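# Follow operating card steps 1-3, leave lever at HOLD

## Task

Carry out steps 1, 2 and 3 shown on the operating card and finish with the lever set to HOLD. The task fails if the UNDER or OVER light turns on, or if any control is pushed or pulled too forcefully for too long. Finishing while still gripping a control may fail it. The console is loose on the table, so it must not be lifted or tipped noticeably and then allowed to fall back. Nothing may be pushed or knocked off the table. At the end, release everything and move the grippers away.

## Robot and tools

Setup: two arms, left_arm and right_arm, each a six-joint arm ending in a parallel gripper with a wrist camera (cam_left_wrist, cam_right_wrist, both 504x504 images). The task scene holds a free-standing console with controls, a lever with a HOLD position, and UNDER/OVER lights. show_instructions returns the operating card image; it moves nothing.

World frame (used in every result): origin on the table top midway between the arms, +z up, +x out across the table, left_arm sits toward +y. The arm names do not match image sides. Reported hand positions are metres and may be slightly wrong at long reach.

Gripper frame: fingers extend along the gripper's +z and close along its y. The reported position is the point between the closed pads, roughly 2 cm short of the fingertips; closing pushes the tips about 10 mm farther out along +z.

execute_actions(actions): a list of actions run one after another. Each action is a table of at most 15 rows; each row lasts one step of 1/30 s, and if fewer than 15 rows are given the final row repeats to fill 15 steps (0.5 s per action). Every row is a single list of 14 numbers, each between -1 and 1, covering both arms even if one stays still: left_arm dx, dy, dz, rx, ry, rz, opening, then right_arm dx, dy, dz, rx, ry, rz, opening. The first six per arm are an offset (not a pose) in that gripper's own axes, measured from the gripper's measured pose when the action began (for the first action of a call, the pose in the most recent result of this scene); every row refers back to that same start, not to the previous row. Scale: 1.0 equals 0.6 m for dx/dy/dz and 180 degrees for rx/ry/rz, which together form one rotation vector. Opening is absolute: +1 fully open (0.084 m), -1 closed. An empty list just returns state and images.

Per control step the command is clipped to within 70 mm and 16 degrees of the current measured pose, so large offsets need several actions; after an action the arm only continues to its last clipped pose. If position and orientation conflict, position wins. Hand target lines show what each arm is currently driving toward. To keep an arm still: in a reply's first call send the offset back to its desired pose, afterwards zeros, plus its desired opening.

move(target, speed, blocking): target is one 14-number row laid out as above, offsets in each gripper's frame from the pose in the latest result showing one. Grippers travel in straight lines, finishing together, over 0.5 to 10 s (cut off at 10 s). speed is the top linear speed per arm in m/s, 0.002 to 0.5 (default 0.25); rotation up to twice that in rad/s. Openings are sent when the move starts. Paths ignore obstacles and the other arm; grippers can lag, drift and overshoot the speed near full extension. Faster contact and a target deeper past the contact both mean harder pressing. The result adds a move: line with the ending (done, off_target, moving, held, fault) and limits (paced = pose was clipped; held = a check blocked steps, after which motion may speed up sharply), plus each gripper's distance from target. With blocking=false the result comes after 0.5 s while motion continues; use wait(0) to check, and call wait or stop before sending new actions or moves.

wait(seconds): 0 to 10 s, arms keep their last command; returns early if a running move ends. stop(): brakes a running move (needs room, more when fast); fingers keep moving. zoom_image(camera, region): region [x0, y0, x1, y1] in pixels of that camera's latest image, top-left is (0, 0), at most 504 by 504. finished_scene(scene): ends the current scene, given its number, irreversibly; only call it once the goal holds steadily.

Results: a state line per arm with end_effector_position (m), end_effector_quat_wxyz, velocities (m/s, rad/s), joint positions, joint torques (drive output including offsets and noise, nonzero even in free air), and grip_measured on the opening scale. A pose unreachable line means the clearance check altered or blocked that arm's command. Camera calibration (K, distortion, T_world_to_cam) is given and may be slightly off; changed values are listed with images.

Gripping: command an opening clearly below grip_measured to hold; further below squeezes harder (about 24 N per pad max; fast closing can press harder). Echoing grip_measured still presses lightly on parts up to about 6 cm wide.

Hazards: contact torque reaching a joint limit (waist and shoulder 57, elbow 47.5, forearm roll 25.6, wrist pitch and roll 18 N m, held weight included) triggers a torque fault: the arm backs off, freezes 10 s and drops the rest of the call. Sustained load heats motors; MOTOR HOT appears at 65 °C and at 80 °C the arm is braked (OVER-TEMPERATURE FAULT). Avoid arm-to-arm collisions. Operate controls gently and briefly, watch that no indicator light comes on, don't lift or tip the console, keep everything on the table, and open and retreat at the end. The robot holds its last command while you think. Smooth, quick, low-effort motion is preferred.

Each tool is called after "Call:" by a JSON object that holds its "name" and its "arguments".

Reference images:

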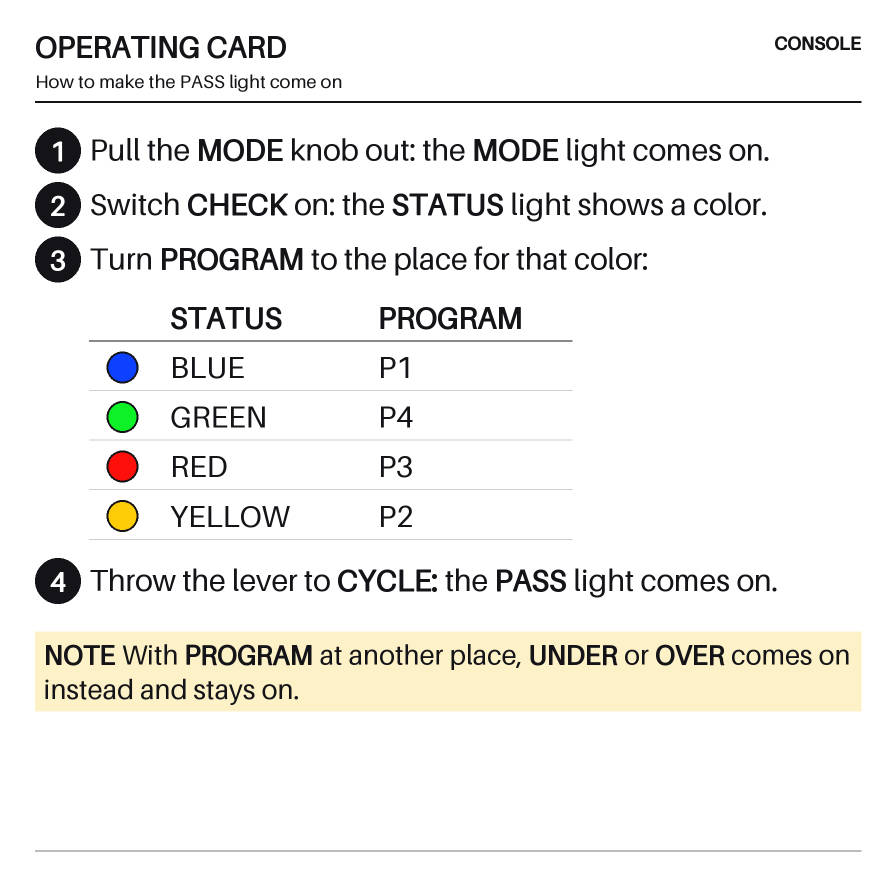

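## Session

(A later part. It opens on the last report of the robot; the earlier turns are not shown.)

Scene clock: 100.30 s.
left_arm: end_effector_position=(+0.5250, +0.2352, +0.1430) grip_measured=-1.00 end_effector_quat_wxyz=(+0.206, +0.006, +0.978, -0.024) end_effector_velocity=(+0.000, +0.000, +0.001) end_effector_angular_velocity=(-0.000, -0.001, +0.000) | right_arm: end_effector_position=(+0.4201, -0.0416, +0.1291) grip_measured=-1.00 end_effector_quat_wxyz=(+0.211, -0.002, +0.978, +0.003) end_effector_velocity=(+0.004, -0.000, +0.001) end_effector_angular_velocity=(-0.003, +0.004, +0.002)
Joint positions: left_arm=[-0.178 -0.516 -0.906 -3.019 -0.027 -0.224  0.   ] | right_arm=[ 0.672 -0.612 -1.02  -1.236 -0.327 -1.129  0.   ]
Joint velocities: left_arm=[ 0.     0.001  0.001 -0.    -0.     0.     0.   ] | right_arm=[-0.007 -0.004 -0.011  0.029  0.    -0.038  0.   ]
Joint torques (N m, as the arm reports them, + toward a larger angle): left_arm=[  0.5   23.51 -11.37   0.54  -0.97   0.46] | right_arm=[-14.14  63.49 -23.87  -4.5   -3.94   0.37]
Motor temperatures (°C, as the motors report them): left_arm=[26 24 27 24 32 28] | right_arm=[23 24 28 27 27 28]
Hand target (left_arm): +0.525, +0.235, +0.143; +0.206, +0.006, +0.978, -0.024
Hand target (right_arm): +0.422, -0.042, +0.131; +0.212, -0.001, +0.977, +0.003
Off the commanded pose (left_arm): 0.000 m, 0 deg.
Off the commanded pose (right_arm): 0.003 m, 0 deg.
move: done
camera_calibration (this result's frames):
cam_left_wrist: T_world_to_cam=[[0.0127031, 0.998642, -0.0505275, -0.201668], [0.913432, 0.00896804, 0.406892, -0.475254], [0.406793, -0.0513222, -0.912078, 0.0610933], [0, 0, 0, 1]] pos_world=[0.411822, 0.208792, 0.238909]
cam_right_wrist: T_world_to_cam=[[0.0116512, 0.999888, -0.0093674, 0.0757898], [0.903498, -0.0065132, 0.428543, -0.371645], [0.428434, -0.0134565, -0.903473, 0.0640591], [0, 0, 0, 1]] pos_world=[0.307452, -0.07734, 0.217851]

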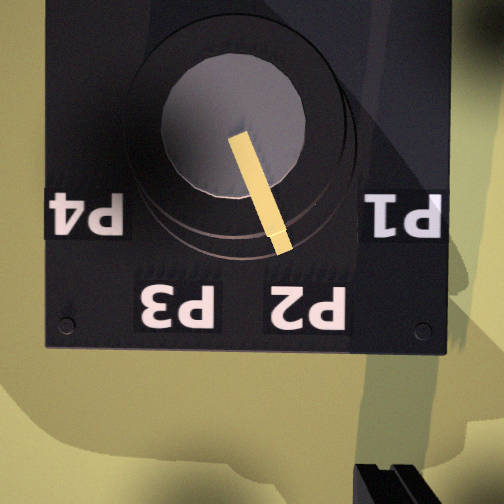

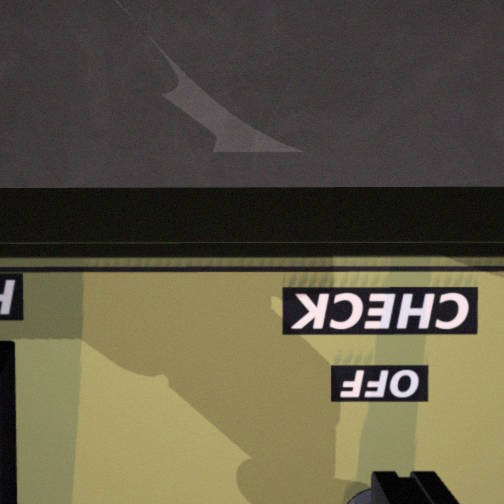

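Call:
{"name": "wait", "arguments": {"seconds": 0}}

Scene clock: 102.80 s.
left_arm: end_effector_position=(+0.5249, +0.2352, +0.1430) grip_measured=-1.00 end_effector_quat_wxyz=(+0.206, +0.006, +0.978, -0.024) end_effector_velocity=(+0.000, -0.000, +0.000) end_effector_angular_velocity=(-0.000, -0.001, -0.000) | right_arm: end_effector_position=(+0.4215, -0.0419, +0.1300) grip_measured=-1.00 end_effector_quat_wxyz=(+0.212, -0.001, +0.977, +0.003) end_effector_velocity=(-0.000, +0.000, +0.000) end_effector_angular_velocity=(+0.000, -0.000, -0.000)
Joint positions: left_arm=[-0.178 -0.516 -0.906 -3.019 -0.027 -0.224  0.   ] | right_arm=[ 0.671 -0.612 -1.023 -1.232 -0.329 -1.133  0.   ]
Joint velocities: left_arm=[-0.    -0.    -0.001  0.     0.    -0.     0.   ] | right_arm=[ 0. -0. -0.  0. -0.  0.  0.]
Joint torques (N m, as the arm reports them, + toward a larger angle): left_arm=[-0.75 21.73 -5.92  1.08  0.73  0.52] | right_arm=[-16.15  66.   -25.67  -5.27  -6.16   0.33]
Motor temperatures (°C, as the motors report them): left_arm=[26 24 27 24 32 28] | right_arm=[23 24 28 28 27 28]
Hand target (left_arm): +0.525, +0.235, +0.143; +0.206, +0.006, +0.978, -0.024
Hand target (right_arm): +0.422, -0.042, +0.131; +0.212, -0.001, +0.977, +0.003
Off the commanded pose (left_arm): 0.000 m, 0 deg.
Off the commanded pose (right_arm): 0.001 m, 0 deg.
camera_calibration (this result's frames):
cam_left_wrist: T_world_to_cam=[[0.012717, 0.998643, -0.0505018, -0.20167], [0.913475, 0.00893942, 0.406797, -0.475229], [0.406697, -0.0513054, -0.912121, 0.0611717], [0, 0, 0, 1]] pos_world=[0.411796, 0.208783, 0.238933]
cam_right_wrist: T_world_to_cam=[[0.0124023, 0.999869, -0.0104127, 0.0758365], [0.9028, -0.00672018, 0.430008, -0.37321], [0.429881, -0.0147337, -0.902765, 0.0635519], [0, 0, 0, 1]] pos_world=[0.308674, -0.0773983, 0.218645]

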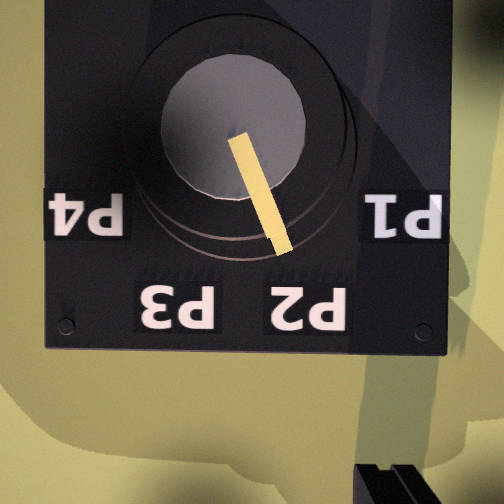

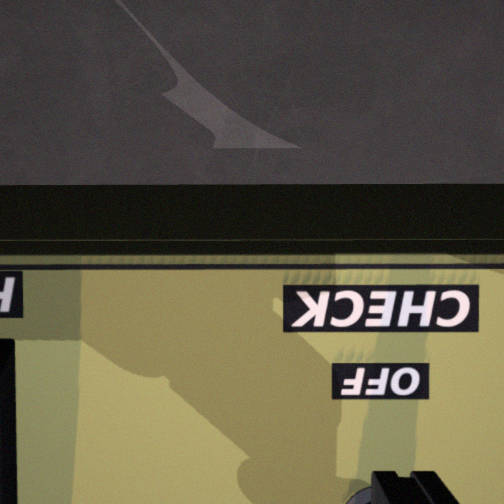

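Pressing on a stop, probably. Back off and look.

Call:
{"name": "move", "arguments": {"target": [0,0,0,0,0,0,-1, 0.012,0,-0.01,0,0,0,-1], "speed": 0.03}}

Call:
{"name": "move", "arguments": {"target": [0,0,-0.1,0,0,0,-1, -0.1,-0.05,-0.4,0,-0.08,0,-1], "speed": 0.2}}

Scene clock: 107.73 s.
left_arm: end_effector_position=(+0.5246, +0.2352, +0.1428) grip_measured=-1.00 end_effector_quat_wxyz=(+0.205, +0.006, +0.978, -0.024) end_effector_velocity=(-0.000, +0.000, -0.001) end_effector_angular_velocity=(+0.000, +0.001, -0.001) | right_arm: end_effector_position=(+0.4128, -0.0419, +0.1327) grip_measured=-1.00 end_effector_quat_wxyz=(+0.212, -0.001, +0.977, +0.003) end_effector_velocity=(-0.002, -0.000, -0.001) end_effector_angular_velocity=(+0.001, +0.004, +0.001)
Joint positions: left_arm=[-0.178 -0.516 -0.906 -3.019 -0.027 -0.224  0.   ] | right_arm=[ 0.684 -0.596 -1.004 -1.234 -0.333 -1.12   0.   ]
Joint velocities: left_arm=[ 0.    -0.002  0.001  0.    -0.001  0.     0.   ] | right_arm=[0.001 0.001 0.005 0.    0.003 0.002 0.   ]
Joint torques (N m, as the arm reports them, + toward a larger angle): left_arm=[-0.33 20.36 -9.6   0.59 -0.58  0.64] | right_arm=[ -1.28  54.15 -14.1   -0.66  -0.45   0.48]
Motor temperatures (°C, as the motors report them): left_arm=[26 24 27 24 32 28] | right_arm=[23 24 28 28 27 28]
Hand target (left_arm): +0.525, +0.235, +0.143; +0.206, +0.006, +0.978, -0.024
Hand target (right_arm): +0.412, -0.042, +0.133; +0.212, -0.001, +0.977, +0.003
Off the commanded pose (left_arm): 0.000 m, 0 deg.
Off the commanded pose (right_arm): 0.000 m, 0 deg.
move: done
camera_calibration (this result's frames):
cam_left_wrist: T_world_to_cam=[[0.0126822, 0.99865, -0.0503663, -0.201701], [0.913807, 0.0088742, 0.406051, -0.474949], [0.40595, -0.0511747, -0.912461, 0.0615335], [0, 0, 0, 1]] pos_world=[0.41159, 0.208792, 0.238841]
cam_right_wrist: T_world_to_cam=[[0.0127013, 0.999864, -0.0105536, 0.0759327], [0.902624, -0.00692348, 0.430374, -0.366446], [0.430242, -0.0149922, -0.902589, 0.0694864], [0, 0, 0, 1]] pos_world=[0.299902, -0.0774177, 0.221228]

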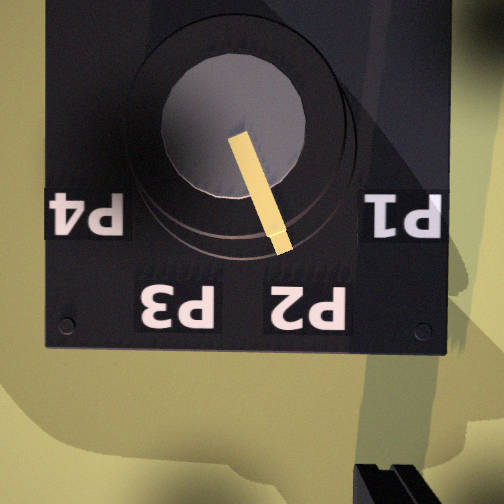

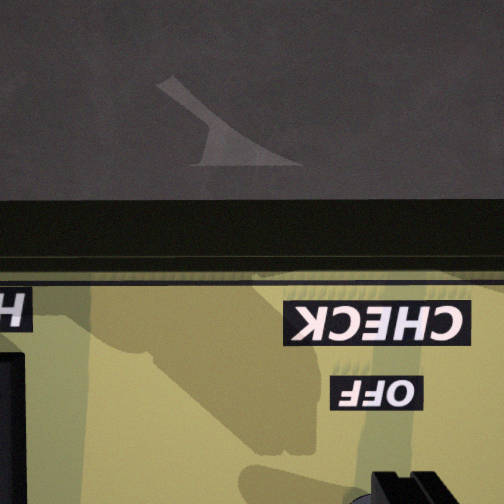

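Scene clock: 109.63 s.
left_arm: end_effector_position=(+0.5006, +0.2380, +0.1977) grip_measured=-1.00 end_effector_quat_wxyz=(+0.206, +0.006, +0.978, -0.022) end_effector_velocity=(-0.001, +0.000, -0.001) end_effector_angular_velocity=(-0.005, +0.004, -0.001) | right_arm: end_effector_position=(+0.3684, -0.0727, +0.3756) grip_measured=-1.00 end_effector_quat_wxyz=(+0.333, -0.001, +0.943, +0.003) end_effector_velocity=(-0.000, +0.000, +0.003) end_effector_angular_velocity=(+0.002, -0.003, +0.000)
Joint positions: left_arm=[-0.18  -0.362 -0.845 -3.122  0.067 -0.122  0.   ] | right_arm=[ 0.804 -0.08  -0.885 -1.026 -0.65  -1.37   0.   ]
Joint velocities: left_arm=[ 0.003 -0.001  0.001 -0.105  0.001  0.107  0.   ] | right_arm=[ 0.001  0.004 -0.002  0.003 -0.003 -0.004  0.   ]
Joint torques (N m, as the arm reports them, + toward a larger angle): left_arm=[  0.7   38.73 -15.44   0.56  -0.83   0.36] | right_arm=[ -1.34  37.53 -17.27  -1.51  -0.29   0.29]
Motor temperatures (°C, as the motors report them): left_arm=[26 24 27 24 32 28] | right_arm=[23 24 28 28 27 28]
Hand target (left_arm): +0.501, +0.238, +0.198; +0.206, +0.006, +0.978, -0.022
Hand target (right_arm): +0.368, -0.073, +0.376; +0.333, -0.001, +0.943, +0.003
Off the commanded pose (left_arm): 0.000 m, 0 deg.
Off the commanded pose (right_arm): 0.001 m, 0 deg.
move: done
camera_calibration (this result's frames):
cam_left_wrist: T_world_to_cam=[[0.0110738, 0.998834, -0.0469919, -0.201317], [0.913565, 0.00900045, 0.406594, -0.475284], [0.406543, -0.0474327, -0.9124, 0.120372], [0, 0, 0, 1]] pos_world=[0.387495, 0.211069, 0.293615]
cam_right_wrist: T_world_to_cam=[[0.0158617, 0.999853, -0.00651649, 0.107118], [0.766375, -0.00797132, 0.642344, -0.460582], [0.642198, -0.0151827, -0.766388, 0.178124], [0, 0, 0, 1]] pos_world=[0.236888, -0.10807, 0.433062]

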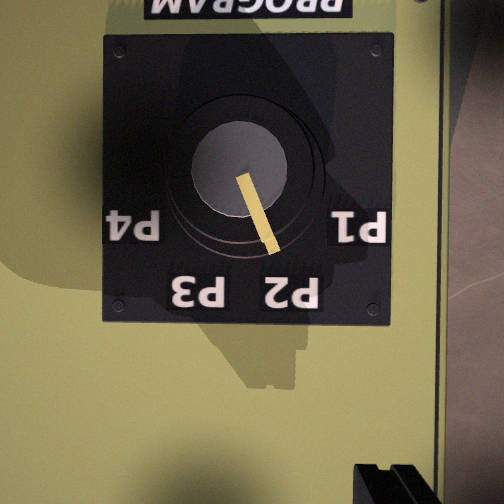

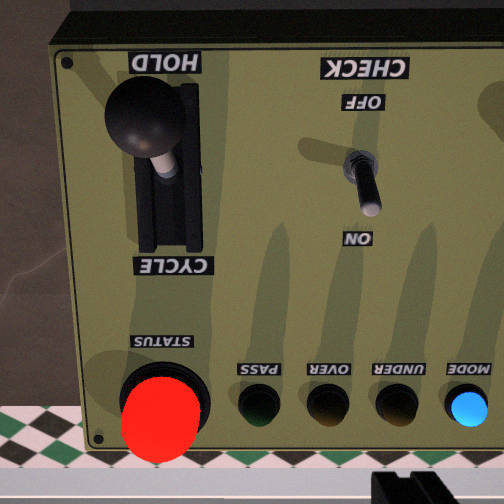

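Call:
{"name": "move", "arguments": {"target": [0.1475,-0.0635,0.006,-0.0145,-0.0064,0,0.8, 0,0,0,0,0,0,-1], "speed": 0.1}}

Scene clock: 123.30 s.
left_arm: end_effector_position=(+0.4202, +0.1999, +0.1601) grip_measured=+0.80 end_effector_quat_wxyz=(+0.219, +0.002, +0.976, -0.008) end_effector_velocity=(+0.001, -0.001, +0.001) end_effector_angular_velocity=(+0.034, +0.008, +0.014) | right_arm: end_effector_position=(+0.3684, -0.0727, +0.3756) grip_measured=-1.00 end_effector_quat_wxyz=(+0.333, -0.001, +0.943, +0.003) end_effector_velocity=(+0.000, +0.000, +0.001) end_effector_angular_velocity=(+0.001, -0.001, -0.000)
Joint positions: left_arm=[-0.32  -0.296 -0.62  -3.847 -0.143  0.471  0.077] | right_arm=[ 0.804 -0.08  -0.885 -1.026 -0.65  -1.37   0.   ]
Joint velocities: left_arm=[-0.023 -0.005 -0.014 -0.356 -0.008  0.335 -0.   ] | right_arm=[-0.     0.001 -0.001  0.     0.     0.     0.   ]
Joint torques (N m, as the arm reports them, + toward a larger angle): left_arm=[ -0.3   33.61 -14.49   0.58  -0.54   0.7 ] | right_arm=[ -2.9   35.26 -16.98  -1.18  -0.29   0.44]
Motor temperatures (°C, as the motors report them): left_arm=[26 24 27 24 32 28] | right_arm=[23 24 28 28 27 28]
Hand target (left_arm): +0.420, +0.200, +0.160; +0.218, +0.002, +0.976, -0.005
Hand target (right_arm): +0.368, -0.073, +0.376; +0.333, -0.001, +0.943, +0.003
Off the commanded pose (left_arm): 0.000 m, 1 deg.
Off the commanded pose (right_arm): 0.000 m, 0 deg.
move: done
camera_calibration (this result's frames):
cam_left_wrist: T_world_to_cam=[[-0.0013717, 0.999777, -0.0210571, -0.163284], [0.901759, 0.0103383, 0.432115, -0.385587], [0.432236, -0.0183957, -0.901573, 0.0985922], [0, 0, 0, 1]] pos_world=[0.304867, 0.169048, 0.252067]
cam_right_wrist: T_world_to_cam=[[0.0158618, 0.999853, -0.00651676, 0.107119], [0.766375, -0.00797121, 0.642344, -0.460582], [0.642198, -0.015183, -0.766388, 0.178124], [0, 0, 0, 1]] pos_world=[0.236888, -0.10807, 0.433062]

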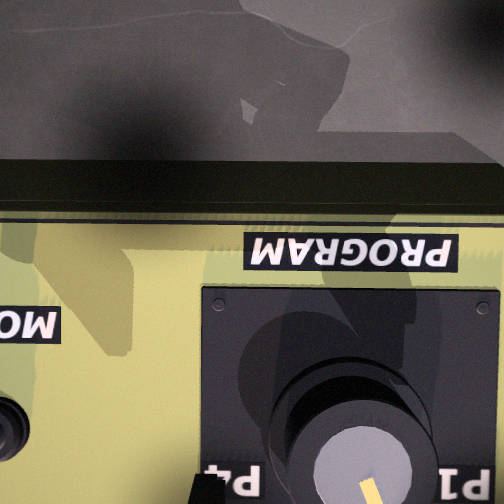

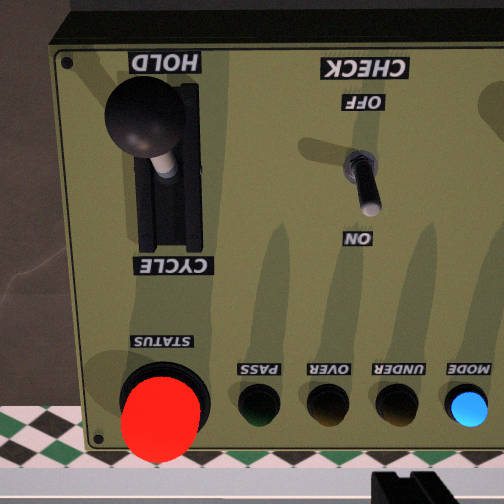

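Call:
{"name": "move", "arguments": {"target": [0.0025,-0.0025,0.075,-0.005,0.002,0,0.8, 0,0,0,0,0,0,-1], "speed": 0.04}}

Call:
{"name": "move", "arguments": {"target": [0,0,0,0,0,0,-0.6, 0,0,0,0,0,0,-1], "speed": 0.04}}

Scene clock: 129.10 s.
left_arm: end_effector_position=(+0.4379, +0.1978, +0.1190) grip_measured=+0.80 end_effector_quat_wxyz=(+0.216, +0.000, +0.976, +0.000) end_effector_velocity=(+0.001, +0.001, -0.002) end_effector_angular_velocity=(-0.003, -0.002, +0.000) | right_arm: end_effector_position=(+0.3684, -0.0727, +0.3756) grip_measured=-1.00 end_effector_quat_wxyz=(+0.333, -0.001, +0.943, +0.003) end_effector_velocity=(-0.000, -0.000, -0.000) end_effector_angular_velocity=(+0.000, +0.001, -0.001)
Joint positions: left_arm=[-0.323 -0.433 -0.676 -3.688 -0.21   0.303  0.077] | right_arm=[ 0.804 -0.08  -0.885 -1.026 -0.65  -1.37   0.   ]
Joint velocities: left_arm=[ 0.003 -0.006 -0.001  0.032 -0.005 -0.03   0.   ] | right_arm=[-0.     0.001  0.001  0.001  0.     0.     0.   ]
Joint torques (N m, as the arm reports them, + toward a larger angle): left_arm=[  0.02  36.54 -12.53   1.33  -0.67   0.72] | right_arm=[ -1.01  35.99 -16.39  -2.27  -0.2    0.21]
Motor temperatures (°C, as the motors report them): left_arm=[26 24 27 24 32 28] | right_arm=[23 24 28 28 27 28]
Hand target (left_arm): +0.438, +0.198, +0.119; +0.216, +0.000, +0.976, +0.000
Hand target (right_arm): +0.368, -0.073, +0.376; +0.333, -0.001, +0.943, +0.003
Off the commanded pose (left_arm): 0.000 m, 0 deg.
Off the commanded pose (right_arm): 0.000 m, 0 deg.
move: done
camera_calibration (this result's frames):
cam_left_wrist: T_world_to_cam=[[-0.00838388, 0.999946, -0.00609276, -0.160709], [0.904494, 0.0101815, 0.426365, -0.384297], [0.426404, -0.00193627, -0.904531, 0.0534691], [0, 0, 0, 1]] pos_world=[0.323448, 0.164717, 0.211236]
cam_right_wrist: T_world_to_cam=[[0.0158617, 0.999853, -0.00651675, 0.107119], [0.766375, -0.0079712, 0.642344, -0.460582], [0.642198, -0.015183, -0.766388, 0.178124], [0, 0, 0, 1]] pos_world=[0.236888, -0.10807, 0.433062]

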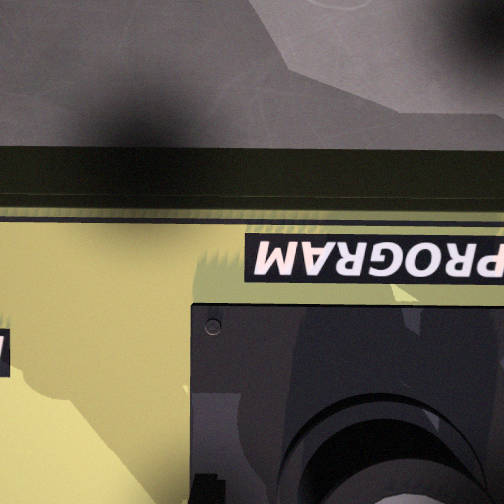

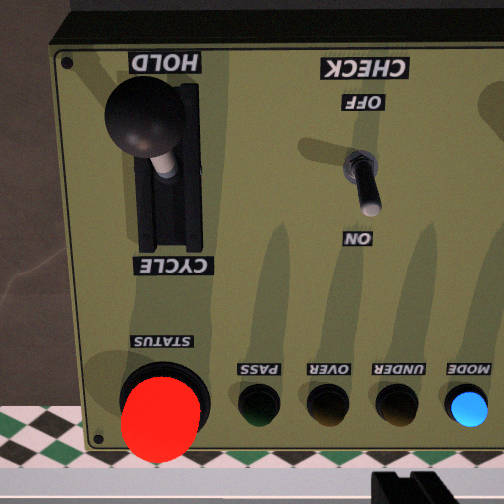

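Scene clock: 129.60 s.
left_arm: end_effector_position=(+0.4381, +0.1984, +0.1191) grip_measured=-0.01 end_effector_quat_wxyz=(+0.217, -0.000, +0.976, +0.001) end_effector_velocity=(+0.000, -0.001, +0.000) end_effector_angular_velocity=(-0.001, +0.001, -0.002) | right_arm: end_effector_position=(+0.3684, -0.0727, +0.3756) grip_measured=-1.00 end_effector_quat_wxyz=(+0.333, -0.001, +0.943, +0.003) end_effector_velocity=(-0.000, -0.000, +0.000) end_effector_angular_velocity=(+0.000, -0.000, -0.000)
Joint positions: left_arm=[-0.322 -0.433 -0.676 -3.688 -0.211  0.303  0.044] | right_arm=[ 0.804 -0.08  -0.885 -1.026 -0.65  -1.37   0.   ]
Joint velocities: left_arm=[-0.001  0.    -0.001 -0.001  0.002  0.001  0.   ] | right_arm=[-0.  0.  0.  0.  0. -0.  0.]
Joint torques (N m, as the arm reports them, + toward a larger angle): left_arm=[-21.    28.09 -15.34   2.27   0.88   0.54] | right_arm=[ -2.43  36.69 -16.78  -1.23  -0.3    0.15]
Motor temperatures (°C, as the motors report them): left_arm=[26 24 27 24 32 28] | right_arm=[23 24 28 28 27 28]
Hand target (left_arm): +0.438, +0.198, +0.119; +0.216, +0.000, +0.976, +0.000
Hand target (right_arm): +0.368, -0.073, +0.376; +0.333, -0.001, +0.943, +0.003
Off the commanded pose (left_arm): 0.001 m, 0 deg.
Off the commanded pose (right_arm): 0.000 m, 0 deg.
move: done
camera_calibration (this result's frames):
cam_left_wrist: T_world_to_cam=[[-0.00975162, 0.999936, -0.0057143, -0.160817], [0.904017, 0.0112583, 0.427348, -0.384595], [0.427385, -0.000998495, -0.904069, 0.0528202], [0, 0, 0, 1]] pos_world=[0.323538, 0.165189, 0.21119]
cam_right_wrist: T_world_to_cam=[[0.0158619, 0.999853, -0.00651679, 0.107118], [0.766375, -0.00797127, 0.642344, -0.460582], [0.642198, -0.0151831, -0.766388, 0.178124], [0, 0, 0, 1]] pos_world=[0.236888, -0.10807, 0.433062]

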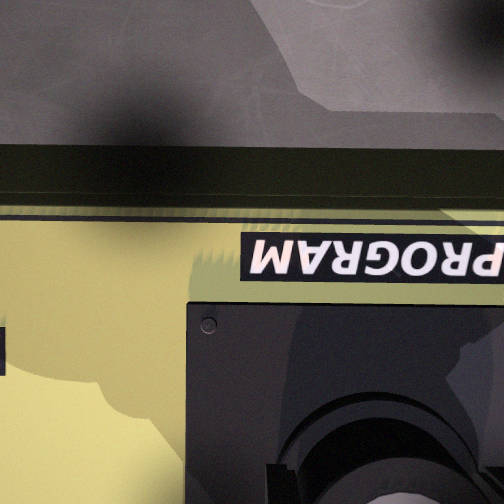

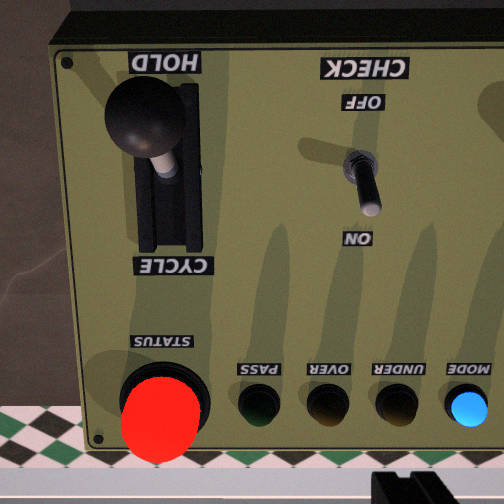

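Call:
{"name": "move", "arguments": {"target": [0,0.0012,0,0,0,0.245,-0.6, 0,0,0,0,0,0,-1], "speed": 0.15}}

Call:
{"name": "move", "arguments": {"target": [0,0,0,0,0,0,0.8, 0,0,0,0,0,0,-1]}}

Call:
{"name": "move", "arguments": {"target": [0,0,-0.3,0,0,0,0.8, 0,-0.1,-0.15,0,0,0,-1], "speed": 0.2}}

Scene clock: 135.30 s.
left_arm: end_effector_position=(+0.4370, +0.1989, +0.1185) grip_measured=-0.01 end_effector_quat_wxyz=(+0.200, +0.366, +0.905, +0.080) end_effector_velocity=(-0.001, +0.000, -0.001) end_effector_angular_velocity=(+0.017, +0.007, -0.006) | right_arm: end_effector_position=(+0.3684, -0.0727, +0.3756) grip_measured=-1.00 end_effector_quat_wxyz=(+0.333, -0.001, +0.943, +0.003) end_effector_velocity=(-0.000, -0.000, -0.000) end_effector_angular_velocity=(-0.000, +0.001, +0.000)
Joint positions: left_arm=[-0.319 -0.432 -0.674 -3.668 -0.207  1.054  0.044] | right_arm=[ 0.804 -0.08  -0.885 -1.026 -0.65  -1.37   0.   ]
Joint velocities: left_arm=[-0.006 -0.003 -0.004 -0.084  0.004  0.089 -0.   ] | right_arm=[ 0.     0.     0.001  0.001 -0.    -0.     0.   ]
Joint torques (N m, as the arm reports them, + toward a larger angle): left_arm=[ 25.36  31.52 -15.88  -0.02  -4.92   0.82] | right_arm=[ -0.98  35.8  -17.51  -0.92  -0.44   0.36]
Motor temperatures (°C, as the motors report them): left_arm=[26 24 27 24 32 28] | right_arm=[23 24 28 28 27 28]
Hand target (left_arm): +0.438, +0.199, +0.119; +0.201, +0.366, +0.905, +0.082
Hand target (right_arm): +0.368, -0.073, +0.376; +0.333, -0.001, +0.943, +0.003
Off the commanded pose (left_arm): 0.001 m, 0 deg.
Off the commanded pose (right_arm): 0.000 m, 0 deg.
move: done
camera_calibration (this result's frames):
cam_left_wrist: T_world_to_cam=[[0.62494, 0.726975, 0.284529, -0.418766], [0.657217, -0.686625, 0.310824, -0.122962], [0.421326, -0.00724903, -0.90688, 0.0569941], [0, 0, 0, 1]] pos_world=[0.318503, 0.220417, 0.209058]
cam_right_wrist: T_world_to_cam=[[0.015862, 0.999853, -0.00651656, 0.107118], [0.766375, -0.0079715, 0.642344, -0.460582], [0.642198, -0.015183, -0.766388, 0.178124], [0, 0, 0, 1]] pos_world=[0.236888, -0.10807, 0.433062]

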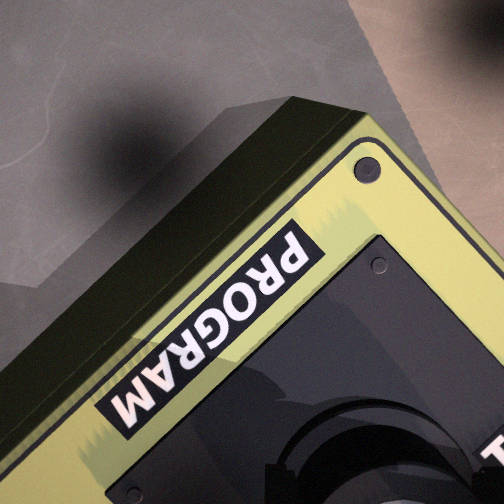

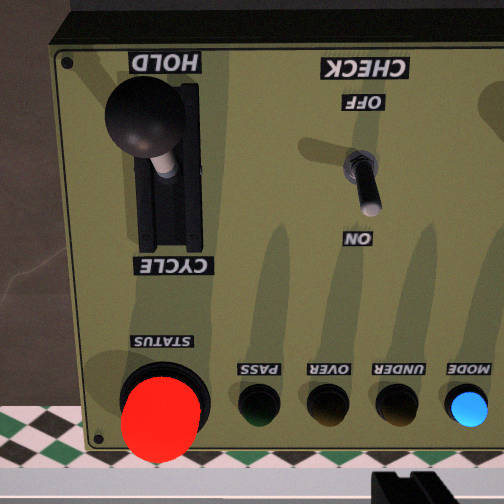

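Scene clock: 135.90 s.
left_arm: end_effector_position=(+0.4372, +0.1990, +0.1186) grip_measured=+0.80 end_effector_quat_wxyz=(+0.200, +0.366, +0.905, +0.080) end_effector_velocity=(-0.001, -0.001, +0.001) end_effector_angular_velocity=(-0.001, +0.002, -0.002) | right_arm: end_effector_position=(+0.3684, -0.0727, +0.3756) grip_measured=-1.00 end_effector_quat_wxyz=(+0.333, -0.001, +0.943, +0.003) end_effector_velocity=(+0.000, +0.000, +0.001) end_effector_angular_velocity=(+0.001, -0.001, -0.000)
Joint positions: left_arm=[-0.319 -0.432 -0.674 -3.668 -0.207  1.054  0.076] | right_arm=[ 0.804 -0.08  -0.885 -1.026 -0.65  -1.37   0.   ]
Joint velocities: left_arm=[-0.001  0.002  0.     0.002  0.004 -0.001  0.   ] | right_arm=[-0.     0.001 -0.001  0.     0.    -0.     0.   ]
Joint torques (N m, as the arm reports them, + toward a larger angle): left_arm=[  2.25  37.49 -12.86   1.21  -0.66   0.58] | right_arm=[  0.13  35.06 -16.42  -1.24  -0.37   0.3 ]
Motor temperatures (°C, as the motors report them): left_arm=[26 24 27 24 32 28] | right_arm=[23 24 28 28 27 28]
Hand target (left_arm): +0.437, +0.199, +0.119; +0.200, +0.366, +0.905, +0.080
Hand target (right_arm): +0.368, -0.073, +0.376; +0.333, -0.001, +0.943, +0.003
Off the commanded pose (left_arm): 0.000 m, 0 deg.
Off the commanded pose (right_arm): 0.000 m, 0 deg.
move: done
camera_calibration (this result's frames):
cam_left_wrist: T_world_to_cam=[[0.624683, 0.727057, 0.284884, -0.418873], [0.657222, -0.686541, 0.311, -0.123043], [0.421699, -0.00704359, -0.906708, 0.0567581], [0, 0, 0, 1]] pos_world=[0.318595, 0.22047, 0.20906]
cam_right_wrist: T_world_to_cam=[[0.0158619, 0.999853, -0.00651649, 0.107118], [0.766375, -0.00797152, 0.642344, -0.460582], [0.642198, -0.0151829, -0.766388, 0.178124], [0, 0, 0, 1]] pos_world=[0.236888, -0.10807, 0.433062]

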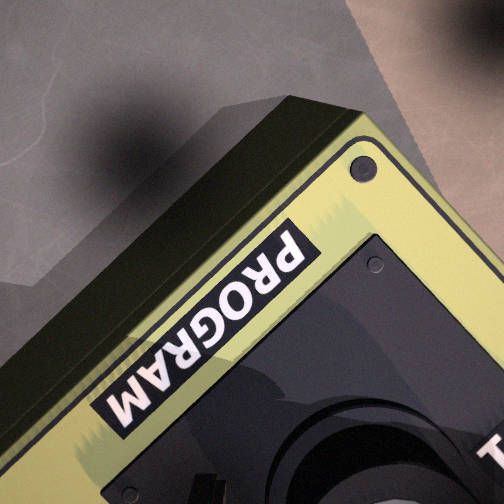

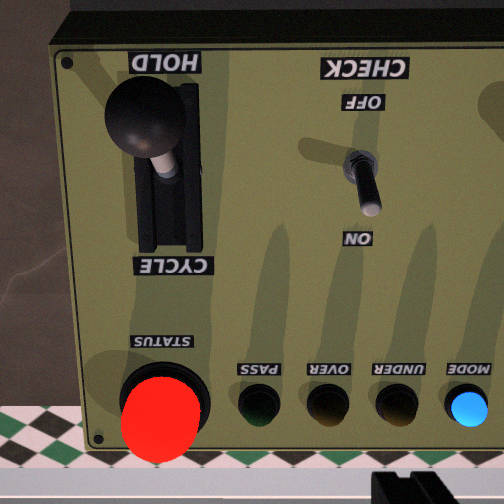

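Scene clock: 139.83 s.
left_arm: end_effector_position=(+0.3615, +0.1993, +0.2825) grip_measured=+0.80 end_effector_quat_wxyz=(+0.200, +0.367, +0.905, +0.078) end_effector_velocity=(-0.000, -0.000, -0.001) end_effector_angular_velocity=(+0.019, -0.009, +0.011) | right_arm: end_effector_position=(+0.3121, -0.1330, +0.4455) grip_measured=-1.00 end_effector_quat_wxyz=(+0.334, -0.001, +0.943, +0.002) end_effector_velocity=(+0.000, +0.000, +0.001) end_effector_angular_velocity=(-0.000, -0.002, +0.001)
Joint positions: left_arm=[-0.371  0.101 -0.551 -2.664  0.266  0.027  0.077] | right_arm=[ 0.839  0.198 -0.786 -0.856 -0.779 -1.564  0.   ]
Joint velocities: left_arm=[-0.018 -0.003  0.004  0.117  0.008 -0.133  0.   ] | right_arm=[-0.    -0.    -0.001 -0.002 -0.     0.     0.   ]
Joint torques (N m, as the arm reports them, + toward a larger angle): left_arm=[  0.15  18.07 -15.73   0.01  -0.37   0.32] | right_arm=[ -1.36  22.78 -17.75  -1.25  -0.09   0.39]
Motor temperatures (°C, as the motors report them): left_arm=[26 24 27 24 32 28] | right_arm=[23 24 28 28 27 28]
Hand target (left_arm): +0.361, +0.199, +0.282; +0.200, +0.366, +0.905, +0.079
Hand target (right_arm): +0.312, -0.133, +0.445; +0.334, -0.001, +0.943, +0.002
Off the commanded pose (left_arm): 0.001 m, 0 deg.
Off the commanded pose (right_arm): 0.000 m, 0 deg.
move: done
camera_calibration (this result's frames):
cam_left_wrist: T_world_to_cam=[[0.626645, 0.726743, 0.281354, -0.418251], [0.656573, -0.686827, 0.311736, -0.123986], [0.419794, -0.0106182, -0.907557, 0.238912], [0, 0, 0, 1]] pos_world=[0.243207, 0.221341, 0.373154]
cam_right_wrist: T_world_to_cam=[[0.0162721, 0.999846, -0.00658171, 0.168653], [0.765824, -0.0082308, 0.642998, -0.46304], [0.642845, -0.0155033, -0.76584, 0.26643], [0, 0, 0, 1]] pos_world=[0.18059, -0.168308, 0.502887]

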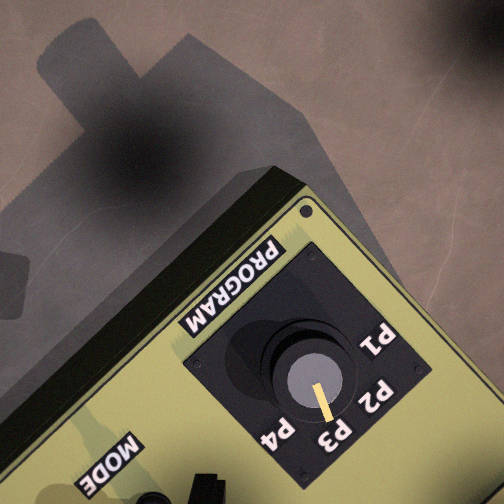

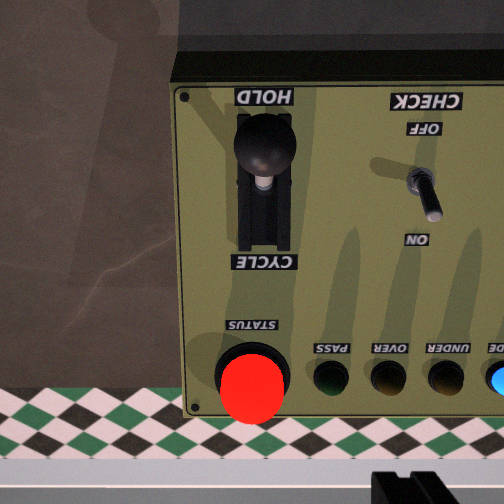

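Call:
{"name": "finished_scene", "arguments": {"scene": 1}}

The scene is finished: the task was done.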